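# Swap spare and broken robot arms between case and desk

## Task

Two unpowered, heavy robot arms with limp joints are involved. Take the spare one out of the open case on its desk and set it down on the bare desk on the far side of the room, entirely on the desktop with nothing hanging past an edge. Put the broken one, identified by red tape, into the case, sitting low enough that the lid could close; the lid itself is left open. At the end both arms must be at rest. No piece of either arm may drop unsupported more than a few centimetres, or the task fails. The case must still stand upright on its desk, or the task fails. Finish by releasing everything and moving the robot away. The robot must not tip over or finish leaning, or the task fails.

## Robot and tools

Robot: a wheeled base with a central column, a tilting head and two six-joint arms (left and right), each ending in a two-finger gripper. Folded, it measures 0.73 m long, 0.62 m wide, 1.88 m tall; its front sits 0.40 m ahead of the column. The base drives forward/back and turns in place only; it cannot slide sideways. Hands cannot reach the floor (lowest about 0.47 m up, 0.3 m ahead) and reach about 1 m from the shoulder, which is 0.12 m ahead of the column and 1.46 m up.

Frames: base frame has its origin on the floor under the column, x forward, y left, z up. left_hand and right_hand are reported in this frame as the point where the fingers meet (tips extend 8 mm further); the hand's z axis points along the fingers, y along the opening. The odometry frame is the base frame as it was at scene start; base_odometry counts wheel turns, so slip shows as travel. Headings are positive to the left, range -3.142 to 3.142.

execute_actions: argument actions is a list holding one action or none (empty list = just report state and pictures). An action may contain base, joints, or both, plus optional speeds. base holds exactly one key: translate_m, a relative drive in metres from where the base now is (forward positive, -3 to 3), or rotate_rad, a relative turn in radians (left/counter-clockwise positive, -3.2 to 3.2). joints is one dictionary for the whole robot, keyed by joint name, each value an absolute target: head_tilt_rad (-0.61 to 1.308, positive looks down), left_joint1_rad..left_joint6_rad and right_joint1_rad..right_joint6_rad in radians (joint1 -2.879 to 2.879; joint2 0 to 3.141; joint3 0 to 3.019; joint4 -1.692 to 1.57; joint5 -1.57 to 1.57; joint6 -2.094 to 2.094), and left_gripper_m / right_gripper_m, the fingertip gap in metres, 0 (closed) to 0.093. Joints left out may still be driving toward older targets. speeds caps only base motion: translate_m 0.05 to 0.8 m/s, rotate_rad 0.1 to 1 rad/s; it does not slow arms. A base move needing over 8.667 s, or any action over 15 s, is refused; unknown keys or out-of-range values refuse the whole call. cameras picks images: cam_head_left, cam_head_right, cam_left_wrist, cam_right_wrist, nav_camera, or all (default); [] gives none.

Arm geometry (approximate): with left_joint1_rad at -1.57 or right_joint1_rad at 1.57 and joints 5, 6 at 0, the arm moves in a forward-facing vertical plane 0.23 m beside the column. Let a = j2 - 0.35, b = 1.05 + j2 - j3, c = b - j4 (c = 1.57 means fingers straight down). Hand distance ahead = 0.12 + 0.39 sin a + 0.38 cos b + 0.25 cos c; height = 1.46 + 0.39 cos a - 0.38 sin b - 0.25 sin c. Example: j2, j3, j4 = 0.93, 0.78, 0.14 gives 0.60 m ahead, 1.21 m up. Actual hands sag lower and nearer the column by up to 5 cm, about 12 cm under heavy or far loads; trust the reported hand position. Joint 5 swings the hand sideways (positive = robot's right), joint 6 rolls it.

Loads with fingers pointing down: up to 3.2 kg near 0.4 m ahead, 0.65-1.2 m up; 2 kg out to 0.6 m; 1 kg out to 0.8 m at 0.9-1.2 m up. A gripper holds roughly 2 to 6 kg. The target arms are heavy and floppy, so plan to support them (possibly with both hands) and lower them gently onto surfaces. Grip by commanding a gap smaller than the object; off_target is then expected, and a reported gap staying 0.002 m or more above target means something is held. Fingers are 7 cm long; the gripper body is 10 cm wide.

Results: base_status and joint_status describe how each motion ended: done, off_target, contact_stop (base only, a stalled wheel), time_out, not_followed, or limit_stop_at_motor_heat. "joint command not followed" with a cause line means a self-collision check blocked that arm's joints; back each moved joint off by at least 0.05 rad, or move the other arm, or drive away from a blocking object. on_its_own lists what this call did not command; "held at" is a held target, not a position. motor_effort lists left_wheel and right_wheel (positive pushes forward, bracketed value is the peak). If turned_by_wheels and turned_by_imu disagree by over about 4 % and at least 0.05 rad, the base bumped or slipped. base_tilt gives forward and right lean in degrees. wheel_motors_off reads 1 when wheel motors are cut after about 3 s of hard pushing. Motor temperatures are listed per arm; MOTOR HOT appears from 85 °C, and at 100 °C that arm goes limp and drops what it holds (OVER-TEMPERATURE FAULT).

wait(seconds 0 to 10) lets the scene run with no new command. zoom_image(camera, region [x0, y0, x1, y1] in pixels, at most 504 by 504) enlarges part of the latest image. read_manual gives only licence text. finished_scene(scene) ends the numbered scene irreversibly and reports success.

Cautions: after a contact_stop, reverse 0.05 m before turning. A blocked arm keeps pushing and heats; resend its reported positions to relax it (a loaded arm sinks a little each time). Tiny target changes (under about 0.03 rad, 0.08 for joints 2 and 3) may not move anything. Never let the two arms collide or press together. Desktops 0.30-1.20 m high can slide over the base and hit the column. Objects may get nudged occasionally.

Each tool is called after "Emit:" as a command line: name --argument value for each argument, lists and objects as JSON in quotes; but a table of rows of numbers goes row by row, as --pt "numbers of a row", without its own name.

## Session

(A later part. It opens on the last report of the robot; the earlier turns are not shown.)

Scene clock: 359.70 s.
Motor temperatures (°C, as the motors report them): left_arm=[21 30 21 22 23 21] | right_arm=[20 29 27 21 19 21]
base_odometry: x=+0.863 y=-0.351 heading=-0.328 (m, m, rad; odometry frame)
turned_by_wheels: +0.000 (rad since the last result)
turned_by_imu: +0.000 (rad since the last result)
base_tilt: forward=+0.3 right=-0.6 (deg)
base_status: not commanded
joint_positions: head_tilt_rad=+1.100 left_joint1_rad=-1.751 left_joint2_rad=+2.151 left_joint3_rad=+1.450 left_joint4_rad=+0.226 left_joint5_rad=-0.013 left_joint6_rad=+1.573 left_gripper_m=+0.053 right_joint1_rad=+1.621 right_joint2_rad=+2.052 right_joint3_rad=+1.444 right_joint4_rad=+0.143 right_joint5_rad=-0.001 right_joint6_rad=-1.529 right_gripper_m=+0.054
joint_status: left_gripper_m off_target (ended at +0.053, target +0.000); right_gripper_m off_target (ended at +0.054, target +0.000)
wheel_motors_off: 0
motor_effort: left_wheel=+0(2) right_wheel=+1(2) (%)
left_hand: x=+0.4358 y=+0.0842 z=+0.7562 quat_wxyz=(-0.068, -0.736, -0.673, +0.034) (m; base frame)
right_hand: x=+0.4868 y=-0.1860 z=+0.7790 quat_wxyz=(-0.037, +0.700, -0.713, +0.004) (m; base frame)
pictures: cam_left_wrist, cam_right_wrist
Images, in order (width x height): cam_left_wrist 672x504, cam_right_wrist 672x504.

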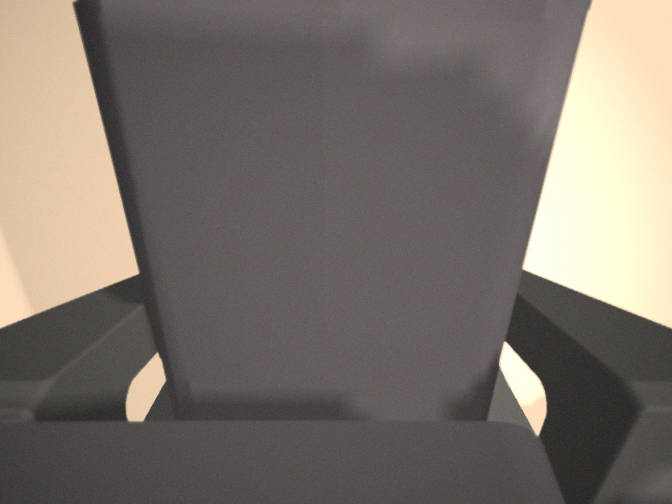

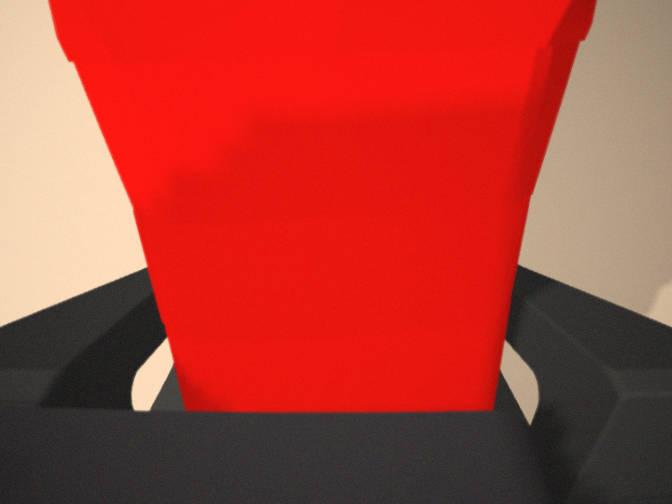

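Emit:
execute_actions --actions '[{"joints":{"left_joint1_rad":-1.74,"left_joint2_rad":1.93,"left_joint3_rad":1.36,"left_joint4_rad":0.17,"right_joint1_rad":1.64,"right_joint2_rad":1.85,"right_joint3_rad":1.35,"right_joint4_rad":0.1}}]' --cameras '[]'

Emit:
execute_actions --actions '[{"joints":{"left_joint1_rad":-1.74,"left_joint2_rad":1.7,"left_joint3_rad":1.2,"left_joint4_rad":0.1,"right_joint1_rad":1.67,"right_joint2_rad":1.64,"right_joint3_rad":1.2,"right_joint4_rad":0.05}}]' --cameras '[]'

Emit:
execute_actions --actions '[{"joints":{"left_joint1_rad":-1.75,"left_joint2_rad":1.47,"left_joint3_rad":1.04,"left_joint4_rad":0.03,"right_joint1_rad":1.7,"right_joint2_rad":1.43,"right_joint3_rad":1.06,"right_joint4_rad":-0.01}}]' --cameras '["cam_head_left"]'

Emit:
execute_actions --actions '[{"joints":{"left_joint1_rad":-1.76,"left_joint2_rad":1.3,"left_joint3_rad":0.94,"left_joint4_rad":-0.04,"right_joint1_rad":1.72,"right_joint2_rad":1.27,"right_joint3_rad":0.97,"right_joint4_rad":-0.07}}]' --cameras '[]'

Emit:
execute_actions --actions '[{"joints":{"left_joint1_rad":-1.77,"left_joint2_rad":1.12,"left_joint3_rad":0.88,"left_joint4_rad":-0.17,"right_joint1_rad":1.75,"right_joint2_rad":1.09,"right_joint3_rad":0.91,"right_joint4_rad":-0.2}}]' --cameras '[]'

Emit:
execute_actions --actions '[{"joints":{"left_joint1_rad":-1.79,"left_joint2_rad":0.92,"left_joint3_rad":0.84,"left_joint4_rad":-0.34,"right_joint1_rad":1.77,"right_joint2_rad":0.89,"right_joint3_rad":0.87,"right_joint4_rad":-0.38}}]' --cameras '["cam_head_left"]'

Scene clock: 372.80 s.
Motor temperatures (°C, as the motors report them): left_arm=[21 30 21 22 23 21] | right_arm=[20 30 27 21 19 21]
base_odometry: x=+0.863 y=-0.351 heading=-0.328 (m, m, rad; odometry frame)
turned_by_wheels: +0.000 (rad since the last result)
turned_by_imu: +0.002 (rad since the last result)
base_tilt: forward=+0.1 right=-0.7 (deg)
base_status: not commanded
joint_positions: head_tilt_rad=+1.100 left_joint1_rad=-1.739 left_joint2_rad=+2.039 left_joint3_rad=+1.364 left_joint4_rad=+0.164 left_joint5_rad=-0.023 left_joint6_rad=+1.616 left_gripper_m=+0.053 right_joint1_rad=+1.640 right_joint2_rad=+1.973 right_joint3_rad=+1.371 right_joint4_rad=+0.110 right_joint5_rad=-0.004 right_joint6_rad=-1.494 right_gripper_m=+0.053
joint_status: all done
wheel_motors_off: 0
motor_effort: left_wheel=+0(3) right_wheel=+1(1) (%)
left_hand: x=+0.4460 y=+0.1003 z=+0.7948 quat_wxyz=(-0.049, -0.750, -0.659, +0.038) (m; base frame)
right_hand: x=+0.4846 y=-0.1723 z=+0.8095 quat_wxyz=(-0.033, +0.691, -0.722, -0.013) (m; base frame)
pictures: none
No camera images: the call's "cameras" was empty. Leave "cameras" out to get every camera's image.

Scene clock: 374.13 s.
Motor temperatures (°C, as the motors report them): left_arm=[21 31 21 22 23 21] | right_arm=[20 30 27 21 19 21]
base_odometry: x=+0.863 y=-0.351 heading=-0.328 (m, m, rad; odometry frame)
turned_by_wheels: +0.000 (rad since the last result)
turned_by_imu: +0.001 (rad since the last result)
base_tilt: forward=+0.2 right=-0.6 (deg)
base_status: not commanded
joint_positions: head_tilt_rad=+1.100 left_joint1_rad=-1.738 left_joint2_rad=+1.817 left_joint3_rad=+1.205 left_joint4_rad=+0.102 left_joint5_rad=-0.020 left_joint6_rad=+1.619 left_gripper_m=+0.053 right_joint1_rad=+1.661 right_joint2_rad=+1.755 right_joint3_rad=+1.219 right_joint4_rad=+0.053 right_joint5_rad=+0.006 right_joint6_rad=-1.483 right_gripper_m=+0.053
joint_status: all done
wheel_motors_off: 0
motor_effort: left_wheel=+0(2) right_wheel=+1(3) (%)
left_hand: x=+0.4712 y=+0.1104 z=+0.8762 quat_wxyz=(-0.050, -0.750, -0.658, +0.038) (m; base frame)
right_hand: x=+0.5078 y=-0.1628 z=+0.8931 quat_wxyz=(-0.040, +0.691, -0.722, -0.013) (m; base frame)
pictures: none
No camera images: the call's "cameras" was empty. Leave "cameras" out to get every camera's image.

Scene clock: 375.57 s.
Motor temperatures (°C, as the motors report them): left_arm=[21 31 21 22 23 21] | right_arm=[20 30 27 21 19 21]
base_odometry: x=+0.863 y=-0.351 heading=-0.328 (m, m, rad; odometry frame)
turned_by_wheels: +0.000 (rad since the last result)
turned_by_imu: +0.001 (rad since the last result)
base_tilt: forward=+0.2 right=-0.6 (deg)
base_status: not commanded
joint_positions: head_tilt_rad=+1.100 left_joint1_rad=-1.741 left_joint2_rad=+1.608 left_joint3_rad=+1.035 left_joint4_rad=+0.030 left_joint5_rad=-0.019 left_joint6_rad=+1.614 left_gripper_m=+0.053 right_joint1_rad=+1.686 right_joint2_rad=+1.555 right_joint3_rad=+1.064 right_joint4_rad=-0.013 right_joint5_rad=+0.008 right_joint6_rad=-1.472 right_gripper_m=+0.053
joint_status: all done
wheel_motors_off: 0
motor_effort: left_wheel=-1(3) right_wheel=+1(5) (%)
left_hand: x=+0.4626 y=+0.1200 z=+0.9536 quat_wxyz=(-0.040, -0.750, -0.658, +0.051) (m; base frame)
right_hand: x=+0.4990 y=-0.1536 z=+0.9682 quat_wxyz=(-0.038, +0.691, -0.721, -0.027) (m; base frame)
pictures: cam_head_left
Images, in order (width x height): cam_head_left 672x504.

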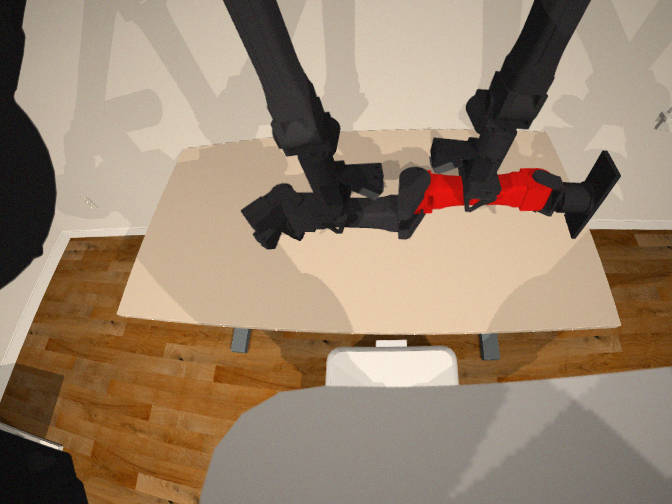

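Scene clock: 376.87 s.
Motor temperatures (°C, as the motors report them): left_arm=[21 31 21 22 23 21] | right_arm=[20 31 27 21 19 21]
base_odometry: x=+0.863 y=-0.351 heading=-0.328 (m, m, rad; odometry frame)
turned_by_wheels: +0.000 (rad since the last result)
turned_by_imu: +0.001 (rad since the last result)
base_tilt: forward=+0.2 right=-0.6 (deg)
base_status: not commanded
joint_positions: head_tilt_rad=+1.100 left_joint1_rad=-1.747 left_joint2_rad=+1.431 left_joint3_rad=+0.926 left_joint4_rad=-0.043 left_joint5_rad=-0.024 left_joint6_rad=+1.613 left_gripper_m=+0.053 right_joint1_rad=+1.707 right_joint2_rad=+1.399 right_joint3_rad=+0.970 right_joint4_rad=-0.077 right_joint5_rad=+0.010 right_joint6_rad=-1.459 right_gripper_m=+0.053
joint_status: all done
wheel_motors_off: 0
motor_effort: left_wheel=-1(2) right_wheel=+1(3) (%)
left_hand: x=+0.4607 y=+0.1269 z=+1.0153 quat_wxyz=(-0.038, -0.751, -0.657, +0.053) (m; base frame)
right_hand: x=+0.4963 y=-0.1474 z=+1.0251 quat_wxyz=(-0.043, +0.690, -0.722, -0.034) (m; base frame)
pictures: none
No camera images: the call's "cameras" was empty. Leave "cameras" out to get every camera's image.

Scene clock: 378.13 s.
Motor temperatures (°C, as the motors report them): left_arm=[21 31 21 22 23 21] | right_arm=[20 31 27 21 19 21]
base_odometry: x=+0.863 y=-0.351 heading=-0.328 (m, m, rad; odometry frame)
turned_by_wheels: +0.000 (rad since the last result)
turned_by_imu: +0.001 (rad since the last result)
base_tilt: forward=+0.3 right=-0.7 (deg)
base_status: not commanded
joint_positions: head_tilt_rad=+1.100 left_joint1_rad=-1.758 left_joint2_rad=+1.244 left_joint3_rad=+0.851 left_joint4_rad=-0.172 left_joint5_rad=-0.022 left_joint6_rad=+1.607 left_gripper_m=+0.053 right_joint1_rad=+1.730 right_joint2_rad=+1.217 right_joint3_rad=+0.901 right_joint4_rad=-0.202 right_joint5_rad=+0.017 right_joint6_rad=-1.447 right_gripper_m=+0.053
joint_status: all done
wheel_motors_off: 0
motor_effort: left_wheel=-1(3) right_wheel=+1(3) (%)
left_hand: x=+0.4606 y=+0.1303 z=+1.0793 quat_wxyz=(-0.036, -0.751, -0.657, +0.062) (m; base frame)
right_hand: x=+0.4953 y=-0.1439 z=+1.0899 quat_wxyz=(-0.043, +0.690, -0.721, -0.043) (m; base frame)
pictures: none
No camera images: the call's "cameras" was empty. Leave "cameras" out to get every camera's image.

Scene clock: 379.27 s.
Motor temperatures (°C, as the motors report them): left_arm=[21 31 21 22 23 21] | right_arm=[20 31 27 21 19 21]
base_odometry: x=+0.863 y=-0.351 heading=-0.328 (m, m, rad; odometry frame)
turned_by_wheels: +0.000 (rad since the last result)
turned_by_imu: +0.000 (rad since the last result)
base_tilt: forward=+0.2 right=-0.6 (deg)
base_status: not commanded
joint_positions: head_tilt_rad=+1.100 left_joint1_rad=-1.783 left_joint2_rad=+1.034 left_joint3_rad=+0.793 left_joint4_rad=-0.340 left_joint5_rad=-0.021 left_joint6_rad=+1.595 left_gripper_m=+0.053 right_joint1_rad=+1.754 right_joint2_rad=+1.006 right_joint3_rad=+0.847 right_joint4_rad=-0.375 right_joint5_rad=+0.016 right_joint6_rad=-1.430 right_gripper_m=+0.053
joint_status: all done
wheel_motors_off: 0
motor_effort: left_wheel=-1(3) right_wheel=+1(3) (%)
left_hand: x=+0.4561 y=+0.1305 z=+1.1498 quat_wxyz=(-0.038, -0.751, -0.655, +0.075) (m; base frame)
right_hand: x=+0.4899 y=-0.1436 z=+1.1636 quat_wxyz=(-0.043, +0.688, -0.722, -0.056) (m; base frame)
pictures: cam_head_left
Images, in order (width x height): cam_head_left 672x504.

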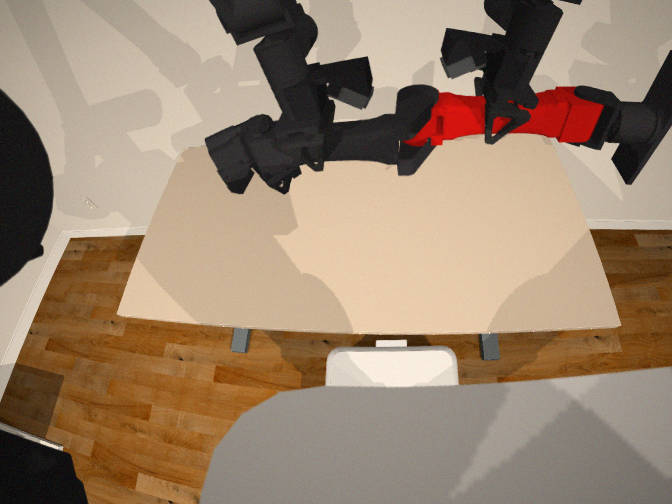

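Emit:
execute_actions --actions '[{"joints":{"left_joint1_rad":-1.79,"left_joint2_rad":0.74,"left_joint3_rad":0.82,"left_joint4_rad":-0.52,"right_joint1_rad":1.8,"right_joint2_rad":0.72,"right_joint3_rad":0.85,"right_joint4_rad":-0.55}}]' --cameras '[]'

Emit:
execute_actions --actions '[{"joints":{"left_joint1_rad":-1.79,"left_joint2_rad":0.58,"left_joint3_rad":0.83,"left_joint4_rad":-0.69,"right_joint1_rad":1.84,"right_joint2_rad":0.56,"right_joint3_rad":0.85,"right_joint4_rad":-0.73}}]' --cameras '[]'

Emit:
execute_actions --actions '[{"base":{"translate_m":-1.21},"speeds":{"translate_m":0.3},"joints":{"left_joint2_rad":0.5,"left_joint3_rad":0.87,"left_joint4_rad":-0.79,"right_joint2_rad":0.49,"right_joint3_rad":0.88,"right_joint4_rad":-0.81,"left_joint1_rad":-1.8,"right_joint1_rad":1.87,"head_tilt_rad":0.9}}]' --cameras '["cam_head_left"]'

Scene clock: 394.60 s.
Motor temperatures (°C, as the motors report them): left_arm=[21 32 22 22 23 21] | right_arm=[20 32 28 21 19 22]
base_odometry: x=+0.863 y=-0.351 heading=-0.328 (m, m, rad; odometry frame)
turned_by_wheels: +0.000 (rad since the last result)
turned_by_imu: +0.002 (rad since the last result)
base_tilt: forward=+0.2 right=-0.6 (deg)
base_status: not commanded
joint_positions: head_tilt_rad=+1.100 left_joint1_rad=-1.792 left_joint2_rad=+0.848 left_joint3_rad=+0.755 left_joint4_rad=-0.519 left_joint5_rad=-0.013 left_joint6_rad=+1.590 left_gripper_m=+0.053 right_joint1_rad=+1.794 right_joint2_rad=+0.839 right_joint3_rad=+0.814 right_joint4_rad=-0.537 right_joint5_rad=+0.008 right_joint6_rad=-1.404 right_gripper_m=+0.053
joint_status: all done
wheel_motors_off: 0
motor_effort: left_wheel=-1(2) right_wheel=+1(2) (%)
left_hand: x=+0.4417 y=+0.1384 z=+1.2097 quat_wxyz=(-0.031, -0.751, -0.653, +0.092) (m; base frame)
right_hand: x=+0.4740 y=-0.1361 z=+1.2225 quat_wxyz=(-0.044, +0.686, -0.722, -0.082) (m; base frame)
pictures: none
No camera images: the call's "cameras" was empty. Leave "cameras" out to get every camera's image.

Scene clock: 395.60 s.
Motor temperatures (°C, as the motors report them): left_arm=[21 32 22 22 23 21] | right_arm=[20 32 28 21 19 22]
base_odometry: x=+0.863 y=-0.351 heading=-0.328 (m, m, rad; odometry frame)
turned_by_wheels: +0.000 (rad since the last result)
turned_by_imu: +0.000 (rad since the last result)
base_tilt: forward=+0.1 right=-0.7 (deg)
base_status: not commanded
joint_positions: head_tilt_rad=+1.100 left_joint1_rad=-1.808 left_joint2_rad=+0.680 left_joint3_rad=+0.747 left_joint4_rad=-0.688 left_joint5_rad=+0.003 left_joint6_rad=+1.593 left_gripper_m=+0.053 right_joint1_rad=+1.836 right_joint2_rad=+0.682 right_joint3_rad=+0.804 right_joint4_rad=-0.699 right_joint5_rad=+0.007 right_joint6_rad=-1.369 right_gripper_m=+0.053
joint_status: all done
wheel_motors_off: 0
motor_effort: left_wheel=-1(2) right_wheel=+1(2) (%)
left_hand: x=+0.4336 y=+0.1414 z=+1.2665 quat_wxyz=(-0.038, -0.754, -0.647, +0.105) (m; base frame)
right_hand: x=+0.4616 y=-0.1332 z=+1.2794 quat_wxyz=(-0.049, +0.680, -0.724, -0.101) (m; base frame)
pictures: none
No camera images: the call's "cameras" was empty. Leave "cameras" out to get every camera's image.

Scene clock: 400.80 s.
Motor temperatures (°C, as the motors report them): left_arm=[21 32 24 22 23 21] | right_arm=[20 32 29 21 19 22]
base_odometry: x=-0.283 y=+0.039 heading=-0.327 (m, m, rad; odometry frame)
turned_by_wheels: +0.001 (rad since the last result)
turned_by_imu: +0.004 (rad since the last result)
base_tilt: forward=+0.2 right=-0.6 (deg)
base_status: done
joint_positions: head_tilt_rad=+0.914 left_joint1_rad=-1.816 left_joint2_rad=+0.617 left_joint3_rad=+0.762 left_joint4_rad=-0.792 left_joint5_rad=+0.005 left_joint6_rad=+1.586 left_gripper_m=+0.053 right_joint1_rad=+1.861 right_joint2_rad=+0.636 right_joint3_rad=+0.814 right_joint4_rad=-0.773 right_joint5_rad=+0.008 right_joint6_rad=-1.349 right_gripper_m=+0.053
joint_status: left_joint3_rad time_out (moved +0.015 of +0.123); right_joint2_rad time_out (moved -0.046 of -0.192); the others done
wheel_motors_off: 0
on_its_own: left_joint3_rad reads +0.762 and still pushes toward +0.870 since a time_out; right_joint2_rad reads +0.636 and still pushes toward +0.490 since a time_out
motor_effort: left_wheel=+1(36) right_wheel=-1(33) (%)
left_hand: x=+0.4284 y=+0.1445 z=+1.2919 quat_wxyz=(-0.031, -0.753, -0.647, +0.117) (m; base frame)
right_hand: x=+0.4562 y=-0.1304 z=+1.2998 quat_wxyz=(-0.047, +0.678, -0.725, -0.114) (m; base frame)
pictures: cam_head_left
Images, in order (width x height): cam_head_left 672x504.

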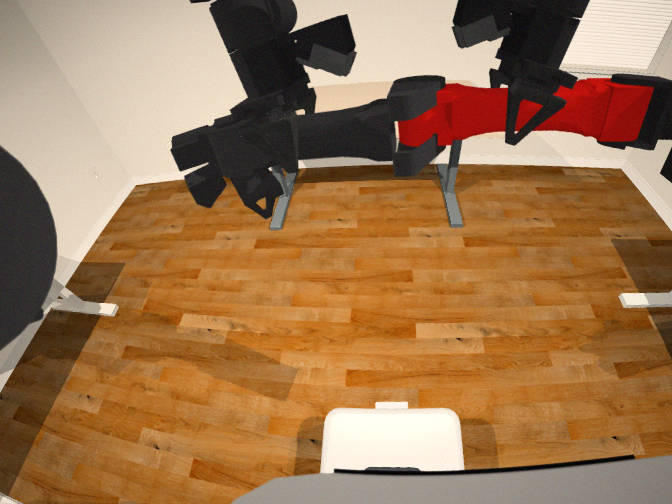

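Emit:
execute_actions --actions '[{"base":{"rotate_rad":1.56},"speeds":{"rotate_rad":0.45}}]' --cameras '["cam_head_left","nav_camera"]'

Emit:
execute_actions --actions '[{"base":{"translate_m":0.75},"speeds":{"translate_m":0.3}}]' --cameras '["cam_head_left","cam_head_right","nav_camera"]'

Scene clock: 408.23 s.
Motor temperatures (°C, as the motors report them): left_arm=[21 32 27 22 23 21] | right_arm=[20 32 31 21 19 23]
base_odometry: x=-0.283 y=+0.039 heading=+1.232 (m, m, rad; odometry frame)
turned_by_wheels: +1.559 (rad since the last result)
turned_by_imu: +1.552 (rad since the last result)
base_tilt: forward=+0.0 right=-0.6 (deg)
base_status: done
joint_positions: head_tilt_rad=+0.914 left_joint1_rad=-1.816 left_joint2_rad=+0.617 left_joint3_rad=+0.762 left_joint4_rad=-0.792 left_joint5_rad=+0.004 left_joint6_rad=+1.585 left_gripper_m=+0.053 right_joint1_rad=+1.862 right_joint2_rad=+0.636 right_joint3_rad=+0.814 right_joint4_rad=-0.773 right_joint5_rad=+0.008 right_joint6_rad=-1.350 right_gripper_m=+0.053
joint_status: not commanded
wheel_motors_off: 0
on_its_own: left_joint3_rad reads +0.762 and still pushes toward +0.870 since a time_out; right_joint2_rad reads +0.636 and still pushes toward +0.490 since a time_out
motor_effort: left_wheel=-7(40) right_wheel=+5(46) (%)
left_hand: x=+0.4284 y=+0.1446 z=+1.2919 quat_wxyz=(-0.031, -0.753, -0.647, +0.117) (m; base frame)
right_hand: x=+0.4562 y=-0.1302 z=+1.2999 quat_wxyz=(-0.047, +0.678, -0.724, -0.114) (m; base frame)
pictures: cam_head_left, nav_camera
Images, in order (width x height): cam_head_left 672x504, nav_camera 672x504.

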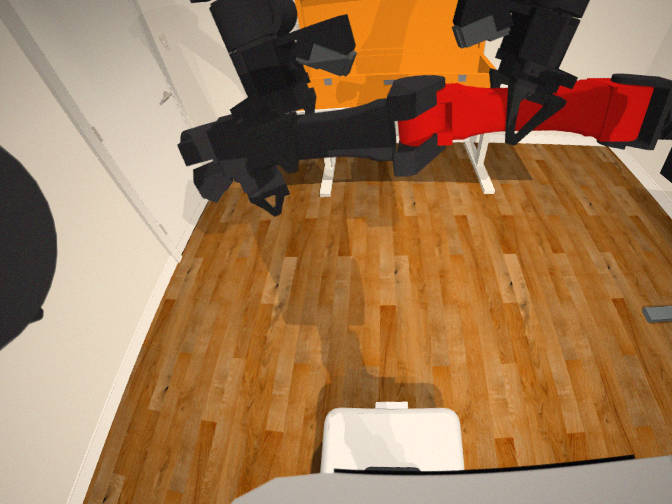

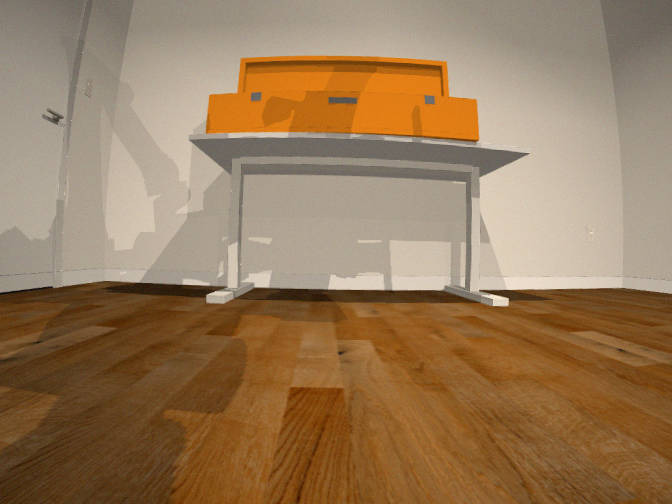

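Scene clock: 411.90 s.
Motor temperatures (°C, as the motors report them): left_arm=[21 32 27 22 23 21] | right_arm=[20 32 31 21 19 23]
base_odometry: x=-0.034 y=+0.746 heading=+1.233 (m, m, rad; odometry frame)
turned_by_wheels: +0.001 (rad since the last result)
turned_by_imu: +0.002 (rad since the last result)
base_tilt: forward=+0.1 right=-0.7 (deg)
base_status: done
joint_positions: head_tilt_rad=+0.914 left_joint1_rad=-1.816 left_joint2_rad=+0.617 left_joint3_rad=+0.763 left_joint4_rad=-0.793 left_joint5_rad=+0.005 left_joint6_rad=+1.586 left_gripper_m=+0.053 right_joint1_rad=+1.862 right_joint2_rad=+0.634 right_joint3_rad=+0.815 right_joint4_rad=-0.776 right_joint5_rad=+0.010 right_joint6_rad=-1.349 right_gripper_m=+0.053
joint_status: not commanded
wheel_motors_off: 0
on_its_own: left_joint3_rad reads +0.763 and still pushes toward +0.870 since a time_out; right_joint2_rad reads +0.634 and still pushes toward +0.490 since a time_out
motor_effort: left_wheel=+2(57) right_wheel=-1(52) (%)
left_hand: x=+0.4286 y=+0.1444 z=+1.2923 quat_wxyz=(-0.032, -0.753, -0.647, +0.117) (m; base frame)
right_hand: x=+0.4563 y=-0.1305 z=+1.3006 quat_wxyz=(-0.046, +0.678, -0.725, -0.114) (m; base frame)
pictures: cam_head_left, cam_head_right, nav_camera
Images, in order (width x height): cam_head_left 672x504, cam_head_right 672x504, nav_camera 672x504.

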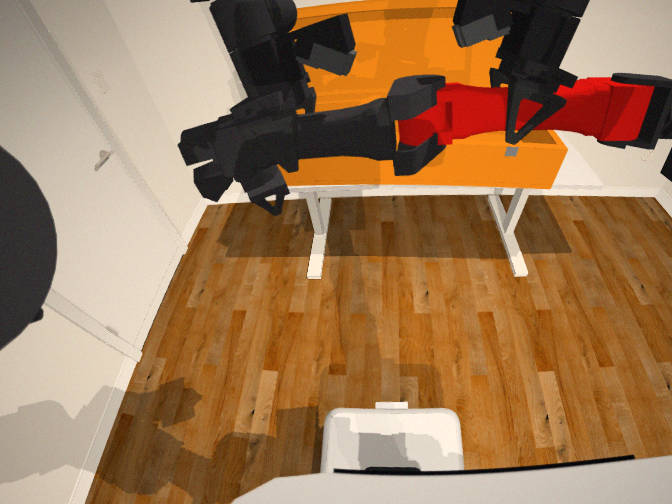

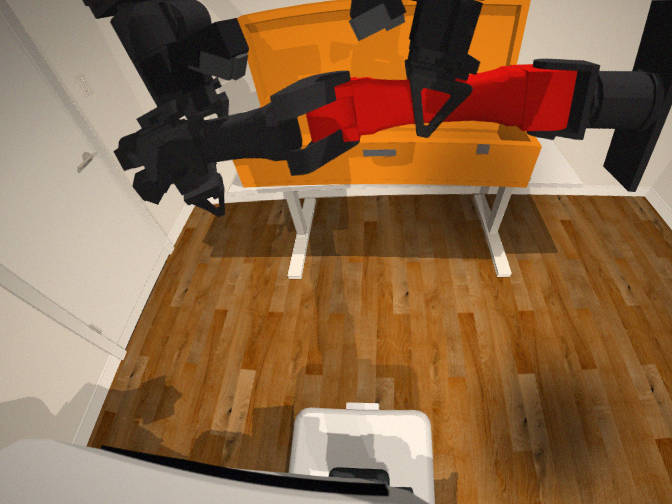

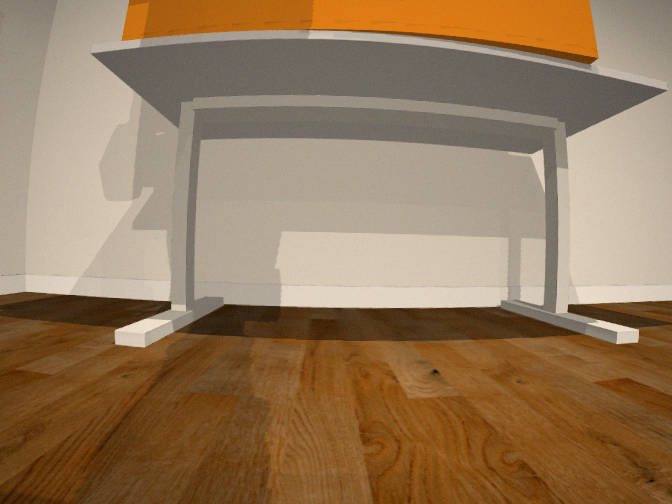

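Emit:
execute_actions --actions '[{"base":{"translate_m":0.45},"speeds":{"translate_m":0.25}}]' --cameras '["cam_head_left"]'

Emit:
execute_actions --actions '[{"base":{"translate_m":0.33},"speeds":{"translate_m":0.12},"joints":{"head_tilt_rad":1.1}}]' --cameras '["cam_head_left","cam_head_right"]'

Scene clock: 421.53 s.
Motor temperatures (°C, as the motors report them): left_arm=[21 32 29 22 23 21] | right_arm=[20 32 32 21 19 24]
base_odometry: x=+0.115 y=+1.171 heading=+1.233 (m, m, rad; odometry frame)
turned_by_wheels: +0.000 (rad since the last result)
turned_by_imu: +0.002 (rad since the last result)
base_tilt: forward=+0.3 right=-0.5 (deg)
base_status: done
joint_positions: head_tilt_rad=+0.914 left_joint1_rad=-1.817 left_joint2_rad=+0.616 left_joint3_rad=+0.763 left_joint4_rad=-0.792 left_joint5_rad=+0.005 left_joint6_rad=+1.586 left_gripper_m=+0.053 right_joint1_rad=+1.862 right_joint2_rad=+0.634 right_joint3_rad=+0.815 right_joint4_rad=-0.776 right_joint5_rad=+0.010 right_joint6_rad=-1.349 right_gripper_m=+0.053
joint_status: not commanded
wheel_motors_off: 0
on_its_own: left_joint3_rad reads +0.763 and still pushes toward +0.870 since a time_out; right_joint2_rad reads +0.634 and still pushes toward +0.490 since a time_out
motor_effort: left_wheel=+1(40) right_wheel=+0(31) (%)
left_hand: x=+0.4288 y=+0.1442 z=+1.2924 quat_wxyz=(-0.032, -0.753, -0.647, +0.117) (m; base frame)
right_hand: x=+0.4566 y=-0.1306 z=+1.3009 quat_wxyz=(-0.047, +0.678, -0.725, -0.114) (m; base frame)
pictures: cam_head_left
Images, in order (width x height): cam_head_left 672x504.

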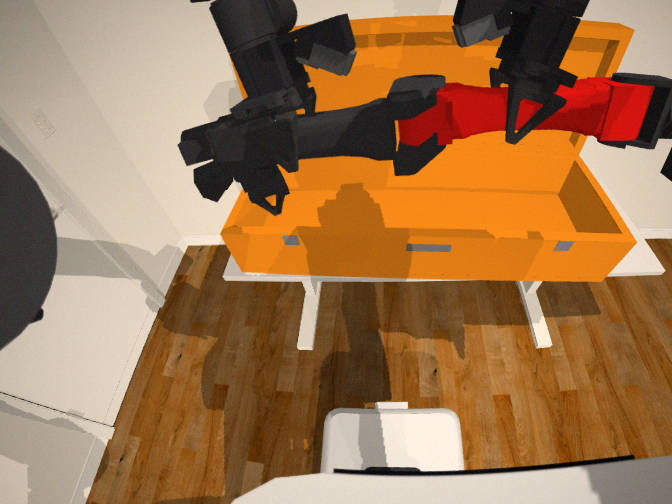

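Scene clock: 425.23 s.
Motor temperatures (°C, as the motors report them): left_arm=[21 32 29 22 23 21] | right_arm=[20 32 32 21 19 24]
base_odometry: x=+0.224 y=+1.482 heading=+1.234 (m, m, rad; odometry frame)
turned_by_wheels: +0.000 (rad since the last result)
turned_by_imu: +0.002 (rad since the last result)
base_tilt: forward=+0.2 right=-0.6 (deg)
base_status: done
joint_positions: head_tilt_rad=+1.099 left_joint1_rad=-1.817 left_joint2_rad=+0.616 left_joint3_rad=+0.763 left_joint4_rad=-0.794 left_joint5_rad=+0.006 left_joint6_rad=+1.587 left_gripper_m=+0.053 right_joint1_rad=+1.862 right_joint2_rad=+0.632 right_joint3_rad=+0.814 right_joint4_rad=-0.778 right_joint5_rad=+0.009 right_joint6_rad=-1.347 right_gripper_m=+0.053
joint_status: all done
wheel_motors_off: 0
on_its_own: left_joint3_rad reads +0.763 and still pushes toward +0.870 since a time_out; right_joint2_rad reads +0.632 and still pushes toward +0.490 since a time_out
motor_effort: left_wheel=+0(38) right_wheel=+0(32) (%)
left_hand: x=+0.4284 y=+0.1442 z=+1.2926 quat_wxyz=(-0.032, -0.753, -0.646, +0.117) (m; base frame)
right_hand: x=+0.4558 y=-0.1307 z=+1.3010 quat_wxyz=(-0.046, +0.677, -0.725, -0.114) (m; base frame)
pictures: cam_head_left, cam_head_right
Images, in order (width x height): cam_head_left 672x504, cam_head_right 672x504.

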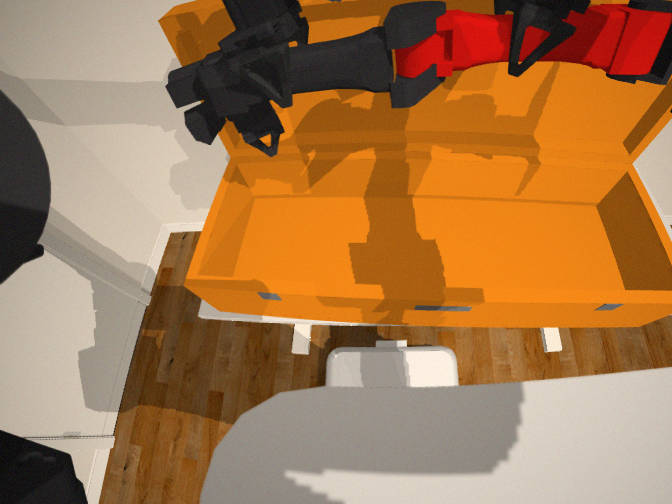

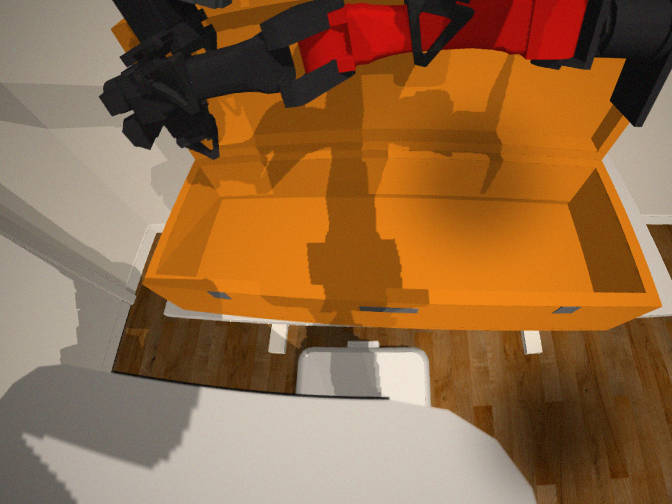

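Emit:
execute_actions --actions '[{"joints":{"left_joint1_rad":-1.79,"left_joint2_rad":0.7,"left_joint3_rad":0.82,"left_joint4_rad":-0.56,"right_joint1_rad":1.83,"right_joint2_rad":0.68,"right_joint3_rad":0.85,"right_joint4_rad":-0.58}}]' --cameras '[]'

Emit:
execute_actions --actions '[{"joints":{"left_joint1_rad":-1.77,"left_joint2_rad":0.9,"left_joint3_rad":0.83,"left_joint4_rad":-0.36,"right_joint1_rad":1.8,"right_joint2_rad":0.88,"right_joint3_rad":0.86,"right_joint4_rad":-0.39}}]' --cameras '[]'

Emit:
execute_actions --actions '[{"joints":{"left_joint1_rad":-1.75,"left_joint2_rad":1.08,"left_joint3_rad":0.87,"left_joint4_rad":-0.2,"right_joint1_rad":1.77,"right_joint2_rad":1.06,"right_joint3_rad":0.89,"right_joint4_rad":-0.23}}]' --cameras '["cam_head_left"]'

Emit:
execute_actions --actions '[{"joints":{"left_joint1_rad":-1.73,"left_joint2_rad":1.25,"left_joint3_rad":0.93,"left_joint4_rad":-0.06,"right_joint1_rad":1.75,"right_joint2_rad":1.23,"right_joint3_rad":0.94,"right_joint4_rad":-0.09}}]' --cameras '["cam_head_left","cam_head_right"]'

Scene clock: 437.50 s.
Motor temperatures (°C, as the motors report them): left_arm=[21 32 30 22 23 21] | right_arm=[20 32 33 21 19 25]
base_odometry: x=+0.224 y=+1.482 heading=+1.234 (m, m, rad; odometry frame)
turned_by_wheels: +0.000 (rad since the last result)
turned_by_imu: +0.002 (rad since the last result)
base_tilt: forward=+0.2 right=-0.6 (deg)
base_status: not commanded
joint_positions: head_tilt_rad=+1.099 left_joint1_rad=-1.797 left_joint2_rad=+0.823 left_joint3_rad=+0.743 left_joint4_rad=-0.561 left_joint5_rad=-0.004 left_joint6_rad=+1.587 left_gripper_m=+0.053 right_joint1_rad=+1.804 right_joint2_rad=+0.811 right_joint3_rad=+0.799 right_joint4_rad=-0.575 right_joint5_rad=+0.015 right_joint6_rad=-1.396 right_gripper_m=+0.053
joint_status: all done
wheel_motors_off: 0
motor_effort: left_wheel=+1(4) right_wheel=+0(2) (%)
left_hand: x=+0.4305 y=+0.1374 z=+1.2174 quat_wxyz=(-0.025, -0.751, -0.652, +0.106) (m; base frame)
right_hand: x=+0.4627 y=-0.1364 z=+1.2303 quat_wxyz=(-0.035, +0.686, -0.722, -0.090) (m; base frame)
pictures: none
No camera images: the call's "cameras" was empty. Leave "cameras" out to get every camera's image.

Scene clock: 438.53 s.
Motor temperatures (°C, as the motors report them): left_arm=[21 32 30 22 23 21] | right_arm=[20 32 33 21 19 24]
base_odometry: x=+0.224 y=+1.482 heading=+1.234 (m, m, rad; odometry frame)
turned_by_wheels: +0.000 (rad since the last result)
turned_by_imu: +0.000 (rad since the last result)
base_tilt: forward=+0.2 right=-0.7 (deg)
base_status: not commanded
joint_positions: head_tilt_rad=+1.099 left_joint1_rad=-1.769 left_joint2_rad=+1.026 left_joint3_rad=+0.766 left_joint4_rad=-0.366 left_joint5_rad=-0.010 left_joint6_rad=+1.597 left_gripper_m=+0.053 right_joint1_rad=+1.772 right_joint2_rad=+1.006 right_joint3_rad=+0.820 right_joint4_rad=-0.383 right_joint5_rad=+0.015 right_joint6_rad=-1.423 right_gripper_m=+0.053
joint_status: all done
wheel_motors_off: 0
motor_effort: left_wheel=+1(4) right_wheel=+0(2) (%)
left_hand: x=+0.4358 y=+0.1371 z=+1.1496 quat_wxyz=(-0.021, -0.750, -0.655, +0.091) (m; base frame)
right_hand: x=+0.4704 y=-0.1364 z=+1.1616 quat_wxyz=(-0.034, +0.689, -0.720, -0.074) (m; base frame)
pictures: none
No camera images: the call's "cameras" was empty. Leave "cameras" out to get every camera's image.

Scene clock: 439.63 s.
Motor temperatures (°C, as the motors report them): left_arm=[21 32 29 22 23 21] | right_arm=[20 32 32 21 19 24]
base_odometry: x=+0.224 y=+1.482 heading=+1.234 (m, m, rad; odometry frame)
turned_by_wheels: +0.000 (rad since the last result)
turned_by_imu: +0.000 (rad since the last result)
base_tilt: forward=+0.1 right=-0.5 (deg)
base_status: not commanded
joint_positions: head_tilt_rad=+1.099 left_joint1_rad=-1.750 left_joint2_rad=+1.204 left_joint3_rad=+0.826 left_joint4_rad=-0.209 left_joint5_rad=-0.009 left_joint6_rad=+1.611 left_gripper_m=+0.053 right_joint1_rad=+1.744 right_joint2_rad=+1.177 right_joint3_rad=+0.872 right_joint4_rad=-0.226 right_joint5_rad=+0.012 right_joint6_rad=-1.443 right_gripper_m=+0.053
joint_status: all done
wheel_motors_off: 0
motor_effort: left_wheel=+1(3) right_wheel=+0(3) (%)
left_hand: x=+0.4508 y=+0.1352 z=+1.0914 quat_wxyz=(-0.030, -0.751, -0.656, +0.072) (m; base frame)
right_hand: x=+0.4857 y=-0.1388 z=+1.1031 quat_wxyz=(-0.043, +0.691, -0.720, -0.054) (m; base frame)
pictures: cam_head_left
Images, in order (width x height): cam_head_left 672x504.

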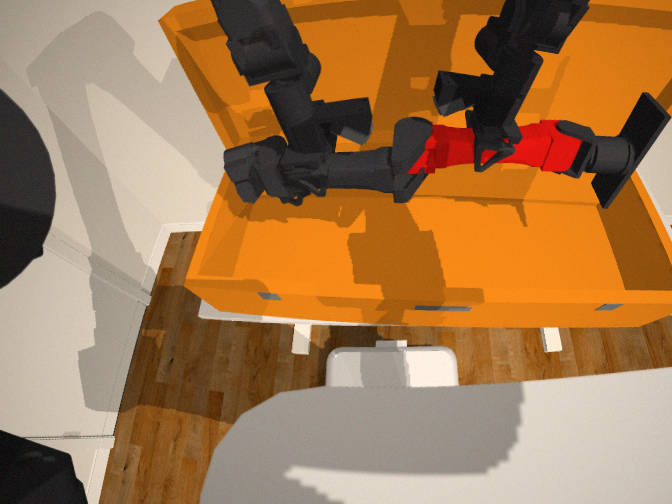

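Scene clock: 440.80 s.
Motor temperatures (°C, as the motors report them): left_arm=[21 32 29 22 23 21] | right_arm=[20 32 32 21 19 24]
base_odometry: x=+0.224 y=+1.482 heading=+1.234 (m, m, rad; odometry frame)
turned_by_wheels: +0.000 (rad since the last result)
turned_by_imu: +0.000 (rad since the last result)
base_tilt: forward=+0.2 right=-0.5 (deg)
base_status: not commanded
joint_positions: head_tilt_rad=+1.099 left_joint1_rad=-1.730 left_joint2_rad=+1.376 left_joint3_rad=+0.897 left_joint4_rad=-0.075 left_joint5_rad=-0.004 left_joint6_rad=+1.624 left_gripper_m=+0.053 right_joint1_rad=+1.727 right_joint2_rad=+1.343 right_joint3_rad=+0.935 right_joint4_rad=-0.088 right_joint5_rad=+0.008 right_joint6_rad=-1.455 right_gripper_m=+0.053
joint_status: all done
wheel_motors_off: 0
motor_effort: left_wheel=+1(3) right_wheel=+0(3) (%)
left_hand: x=+0.4596 y=+0.1358 z=+1.0331 quat_wxyz=(-0.038, -0.751, -0.656, +0.057) (m; base frame)
right_hand: x=+0.4943 y=-0.1383 z=+1.0456 quat_wxyz=(-0.053, +0.691, -0.719, -0.039) (m; base frame)
pictures: cam_head_left, cam_head_right
Images, in order (width x height): cam_head_left 672x504, cam_head_right 672x504.

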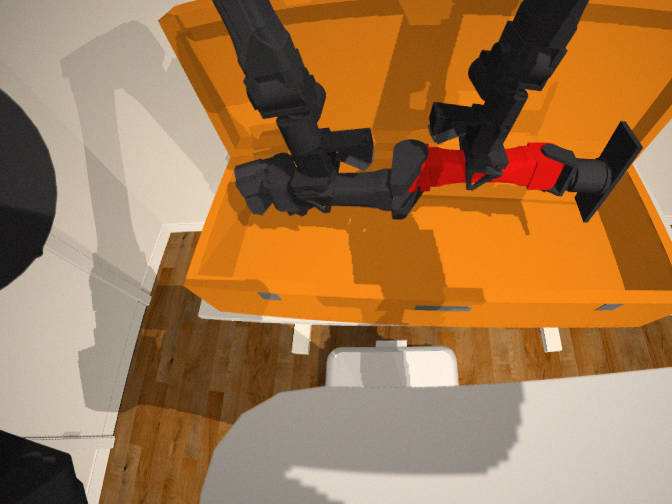

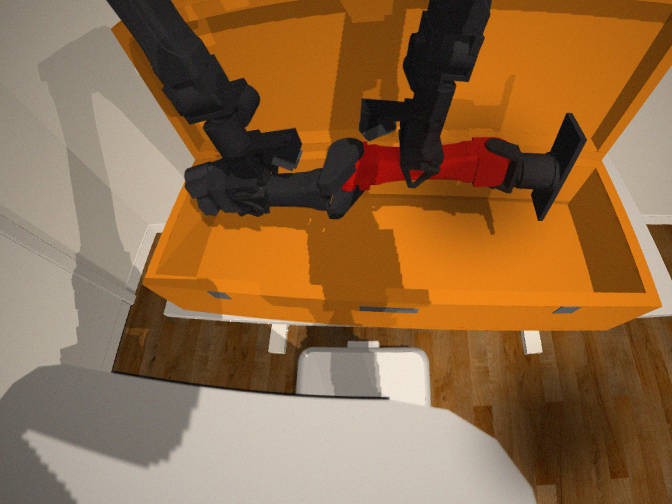

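Emit:
execute_actions --actions '[{"base":{"translate_m":-0.05},"speeds":{"translate_m":0.06},"joints":{"left_joint2_rad":1.36,"left_joint3_rad":0.97,"left_joint4_rad":-0.01,"right_joint2_rad":1.34,"right_joint3_rad":0.98,"right_joint4_rad":-0.04}}]' --cameras '[]'

Emit:
execute_actions --actions '[{"joints":{"left_joint2_rad":1.48,"left_joint3_rad":1.02,"left_joint4_rad":0.04,"right_joint2_rad":1.46,"right_joint3_rad":1.03,"right_joint4_rad":0.01}}]' --cameras '[]'

Emit:
execute_actions --actions '[{"joints":{"left_joint2_rad":1.57,"left_joint3_rad":1.06,"left_joint4_rad":0.07,"right_joint2_rad":1.55,"right_joint3_rad":1.07,"right_joint4_rad":0.04}}]' --cameras '["cam_head_left"]'

Emit:
zoom_image --camera "cam_head_left" --region '[180,120,460,310]'

Scene clock: 449.10 s.
Motor temperatures (°C, as the motors report them): left_arm=[21 32 26 22 23 21] | right_arm=[20 33 30 21 19 23]
base_odometry: x=+0.208 y=+1.435 heading=+1.233 (m, m, rad; odometry frame)
turned_by_wheels: +0.000 (rad since the last result)
turned_by_imu: +0.002 (rad since the last result)
base_tilt: forward=+0.2 right=-0.6 (deg)
base_status: done
joint_positions: head_tilt_rad=+1.100 left_joint1_rad=-1.724 left_joint2_rad=+1.481 left_joint3_rad=+0.946 left_joint4_rad=-0.026 left_joint5_rad=-0.008 left_joint6_rad=+1.621 left_gripper_m=+0.053 right_joint1_rad=+1.721 right_joint2_rad=+1.442 right_joint3_rad=+0.982 right_joint4_rad=-0.042 right_joint5_rad=+0.010 right_joint6_rad=-1.462 right_gripper_m=+0.053
joint_status: all done
wheel_motors_off: 0
motor_effort: left_wheel=+0(37) right_wheel=+0(32) (%)
left_hand: x=+0.4559 y=+0.1354 z=+0.9971 quat_wxyz=(-0.032, -0.750, -0.658, +0.056) (m; base frame)
right_hand: x=+0.4925 y=-0.1374 z=+1.0107 quat_wxyz=(-0.049, +0.693, -0.718, -0.038) (m; base frame)
pictures: none
No camera images: the call's "cameras" was empty. Leave "cameras" out to get every camera's image.

Scene clock: 450.33 s.
Motor temperatures (°C, as the motors report them): left_arm=[21 33 26 22 23 21] | right_arm=[20 33 30 21 19 23]
base_odometry: x=+0.208 y=+1.435 heading=+1.233 (m, m, rad; odometry frame)
turned_by_wheels: +0.000 (rad since the last result)
turned_by_imu: +0.000 (rad since the last result)
base_tilt: forward=+0.2 right=-0.6 (deg)
base_status: not commanded
joint_positions: head_tilt_rad=+1.100 left_joint1_rad=-1.716 left_joint2_rad=+1.600 left_joint3_rad=+1.008 left_joint4_rad=+0.026 left_joint5_rad=-0.010 left_joint6_rad=+1.620 left_gripper_m=+0.053 right_joint1_rad=+1.714 right_joint2_rad=+1.557 right_joint3_rad=+1.041 right_joint4_rad=+0.009 right_joint5_rad=+0.011 right_joint6_rad=-1.469 right_gripper_m=+0.053
joint_status: all done
wheel_motors_off: 0
motor_effort: left_wheel=+0(2) right_wheel=+0(1) (%)
left_hand: x=+0.4498 y=+0.1355 z=+0.9551 quat_wxyz=(-0.027, -0.748, -0.660, +0.055) (m; base frame)
right_hand: x=+0.4879 y=-0.1369 z=+0.9692 quat_wxyz=(-0.045, +0.695, -0.717, -0.037) (m; base frame)
pictures: none
No camera images: the call's "cameras" was empty. Leave "cameras" out to get every camera's image.

Scene clock: 451.20 s.
Motor temperatures (°C, as the motors report them): left_arm=[21 33 26 22 23 21] | right_arm=[20 33 30 21 19 23]
base_odometry: x=+0.208 y=+1.435 heading=+1.233 (m, m, rad; odometry frame)
turned_by_wheels: +0.000 (rad since the last result)
turned_by_imu: +0.000 (rad since the last result)
base_tilt: forward=+0.1 right=-0.7 (deg)
base_status: not commanded
joint_positions: head_tilt_rad=+1.100 left_joint1_rad=-1.712 left_joint2_rad=+1.680 left_joint3_rad=+1.049 left_joint4_rad=+0.054 left_joint5_rad=-0.014 left_joint6_rad=+1.619 left_gripper_m=+0.053 right_joint1_rad=+1.711 right_joint2_rad=+1.640 right_joint3_rad=+1.084 right_joint4_rad=+0.038 right_joint5_rad=+0.012 right_joint6_rad=-1.473 right_gripper_m=+0.053
joint_status: all done
wheel_motors_off: 0
motor_effort: left_wheel=+0(1) right_wheel=+0(1) (%)
left_hand: x=+0.4408 y=+0.1362 z=+0.9264 quat_wxyz=(-0.020, -0.748, -0.661, +0.056) (m; base frame)
right_hand: x=+0.4801 y=-0.1364 z=+0.9389 quat_wxyz=(-0.039, +0.696, -0.716, -0.038) (m; base frame)
pictures: cam_head_left
Images, in order (width x height): cam_head_left 672x504.

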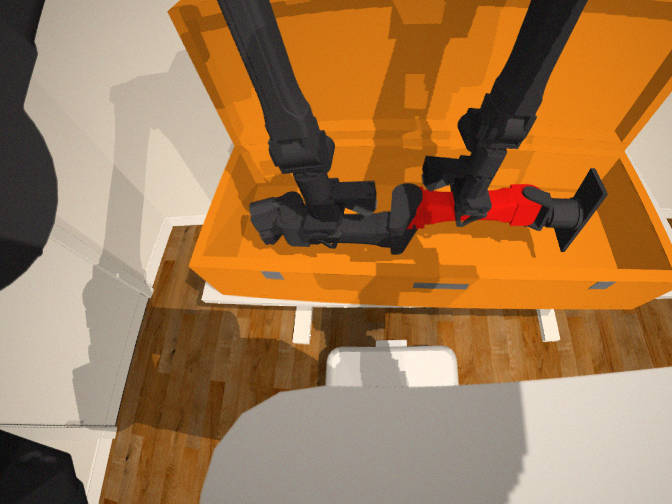

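Region (180, 120, 460, 310) of cam_head_left's 672x504 image, scaled by 1.800, with more detail than that image has; it fills the top 342 rows of this view, and the rest is white.

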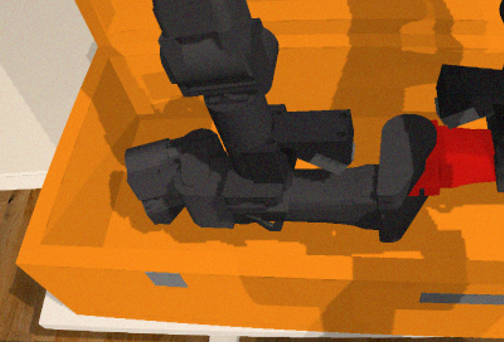

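Emit:
execute_actions --actions '[{"joints":{"left_joint2_rad":1.64,"left_joint3_rad":1.12,"left_joint4_rad":0.09,"right_joint2_rad":1.62,"right_joint3_rad":1.13,"right_joint4_rad":0.06}}]' --cameras '[]'

Emit:
execute_actions --actions '[{"base":{"rotate_rad":-0.1},"speeds":{"rotate_rad":0.1},"joints":{"left_joint1_rad":-1.78,"right_joint1_rad":1.64}}]' --cameras '["cam_head_left"]'

Emit:
zoom_image --camera "cam_head_left" --region '[180,120,460,310]'

Scene clock: 457.47 s.
Motor temperatures (°C, as the motors report them): left_arm=[21 33 24 22 23 21] | right_arm=[20 33 29 21 19 23]
base_odometry: x=+0.208 y=+1.435 heading=+1.233 (m, m, rad; odometry frame)
turned_by_wheels: +0.000 (rad since the last result)
turned_by_imu: +0.002 (rad since the last result)
base_tilt: forward=+0.1 right=-0.8 (deg)
base_status: not commanded
joint_positions: head_tilt_rad=+1.100 left_joint1_rad=-1.712 left_joint2_rad=+1.701 left_joint3_rad=+1.089 left_joint4_rad=+0.060 left_joint5_rad=-0.038 left_joint6_rad=+1.620 left_gripper_m=+0.053 right_joint1_rad=+1.709 right_joint2_rad=+1.706 right_joint3_rad=+1.158 right_joint4_rad=+0.057 right_joint5_rad=+0.012 right_joint6_rad=-1.478 right_gripper_m=+0.053
joint_status: all done
wheel_motors_off: 0
motor_effort: left_wheel=+1(1) right_wheel=+0(2) (%)
left_hand: x=+0.4560 y=+0.1383 z=+0.9176 quat_wxyz=(-0.021, -0.748, -0.662, +0.038) (m; base frame)
right_hand: x=+0.4956 y=-0.1337 z=+0.9145 quat_wxyz=(-0.049, +0.697, -0.715, -0.029) (m; base frame)
pictures: none
No camera images: the call's "cameras" was empty. Leave "cameras" out to get every camera's image.

Scene clock: 458.97 s.
Motor temperatures (°C, as the motors report them): left_arm=[21 33 24 22 23 21] | right_arm=[20 33 29 21 19 23]
base_odometry: x=+0.208 y=+1.435 heading=+1.135 (m, m, rad; odometry frame)
turned_by_wheels: -0.098 (rad since the last result)
turned_by_imu: -0.097 (rad since the last result)
base_tilt: forward=+0.1 right=-0.6 (deg)
base_status: done
joint_positions: head_tilt_rad=+1.100 left_joint1_rad=-1.770 left_joint2_rad=+1.727 left_joint3_rad=+1.112 left_joint4_rad=+0.068 left_joint5_rad=-0.026 left_joint6_rad=+1.602 left_gripper_m=+0.053 right_joint1_rad=+1.638 right_joint2_rad=+1.707 right_joint3_rad=+1.148 right_joint4_rad=+0.057 right_joint5_rad=-0.010 right_joint6_rad=-1.500 right_gripper_m=+0.053
joint_status: all done
wheel_motors_off: 0
motor_effort: left_wheel=+1(38) right_wheel=+0(37) (%)
left_hand: x=+0.4544 y=+0.0963 z=+0.9134 quat_wxyz=(-0.044, -0.751, -0.657, +0.059) (m; base frame)
right_hand: x=+0.4914 y=-0.1778 z=+0.9104 quat_wxyz=(-0.031, +0.693, -0.720, -0.018) (m; base frame)
pictures: cam_head_left
Images, in order (width x height): cam_head_left 672x504.

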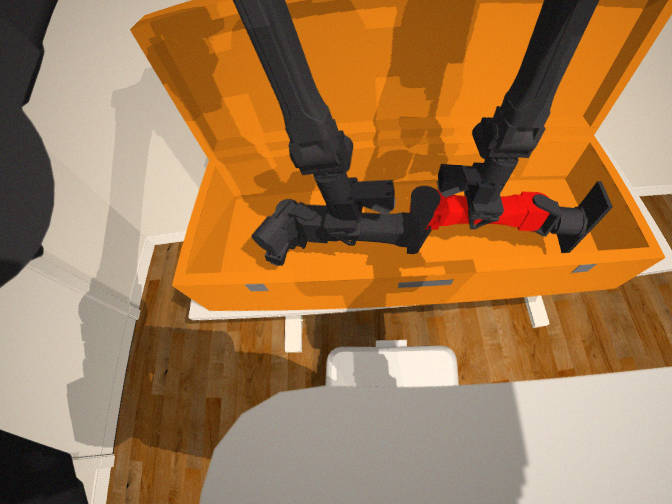

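Region (180, 120, 460, 310) of cam_head_left's 672x504 image, scaled by 1.800, with more detail than that image has; it fills the top 342 rows of this view, and the rest is white.

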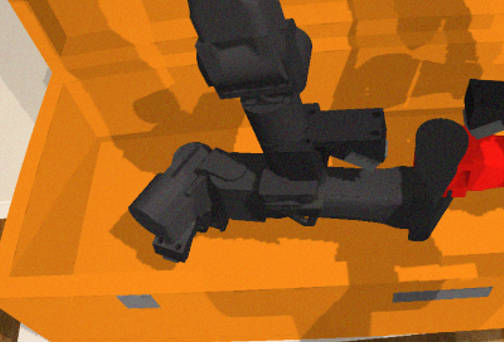

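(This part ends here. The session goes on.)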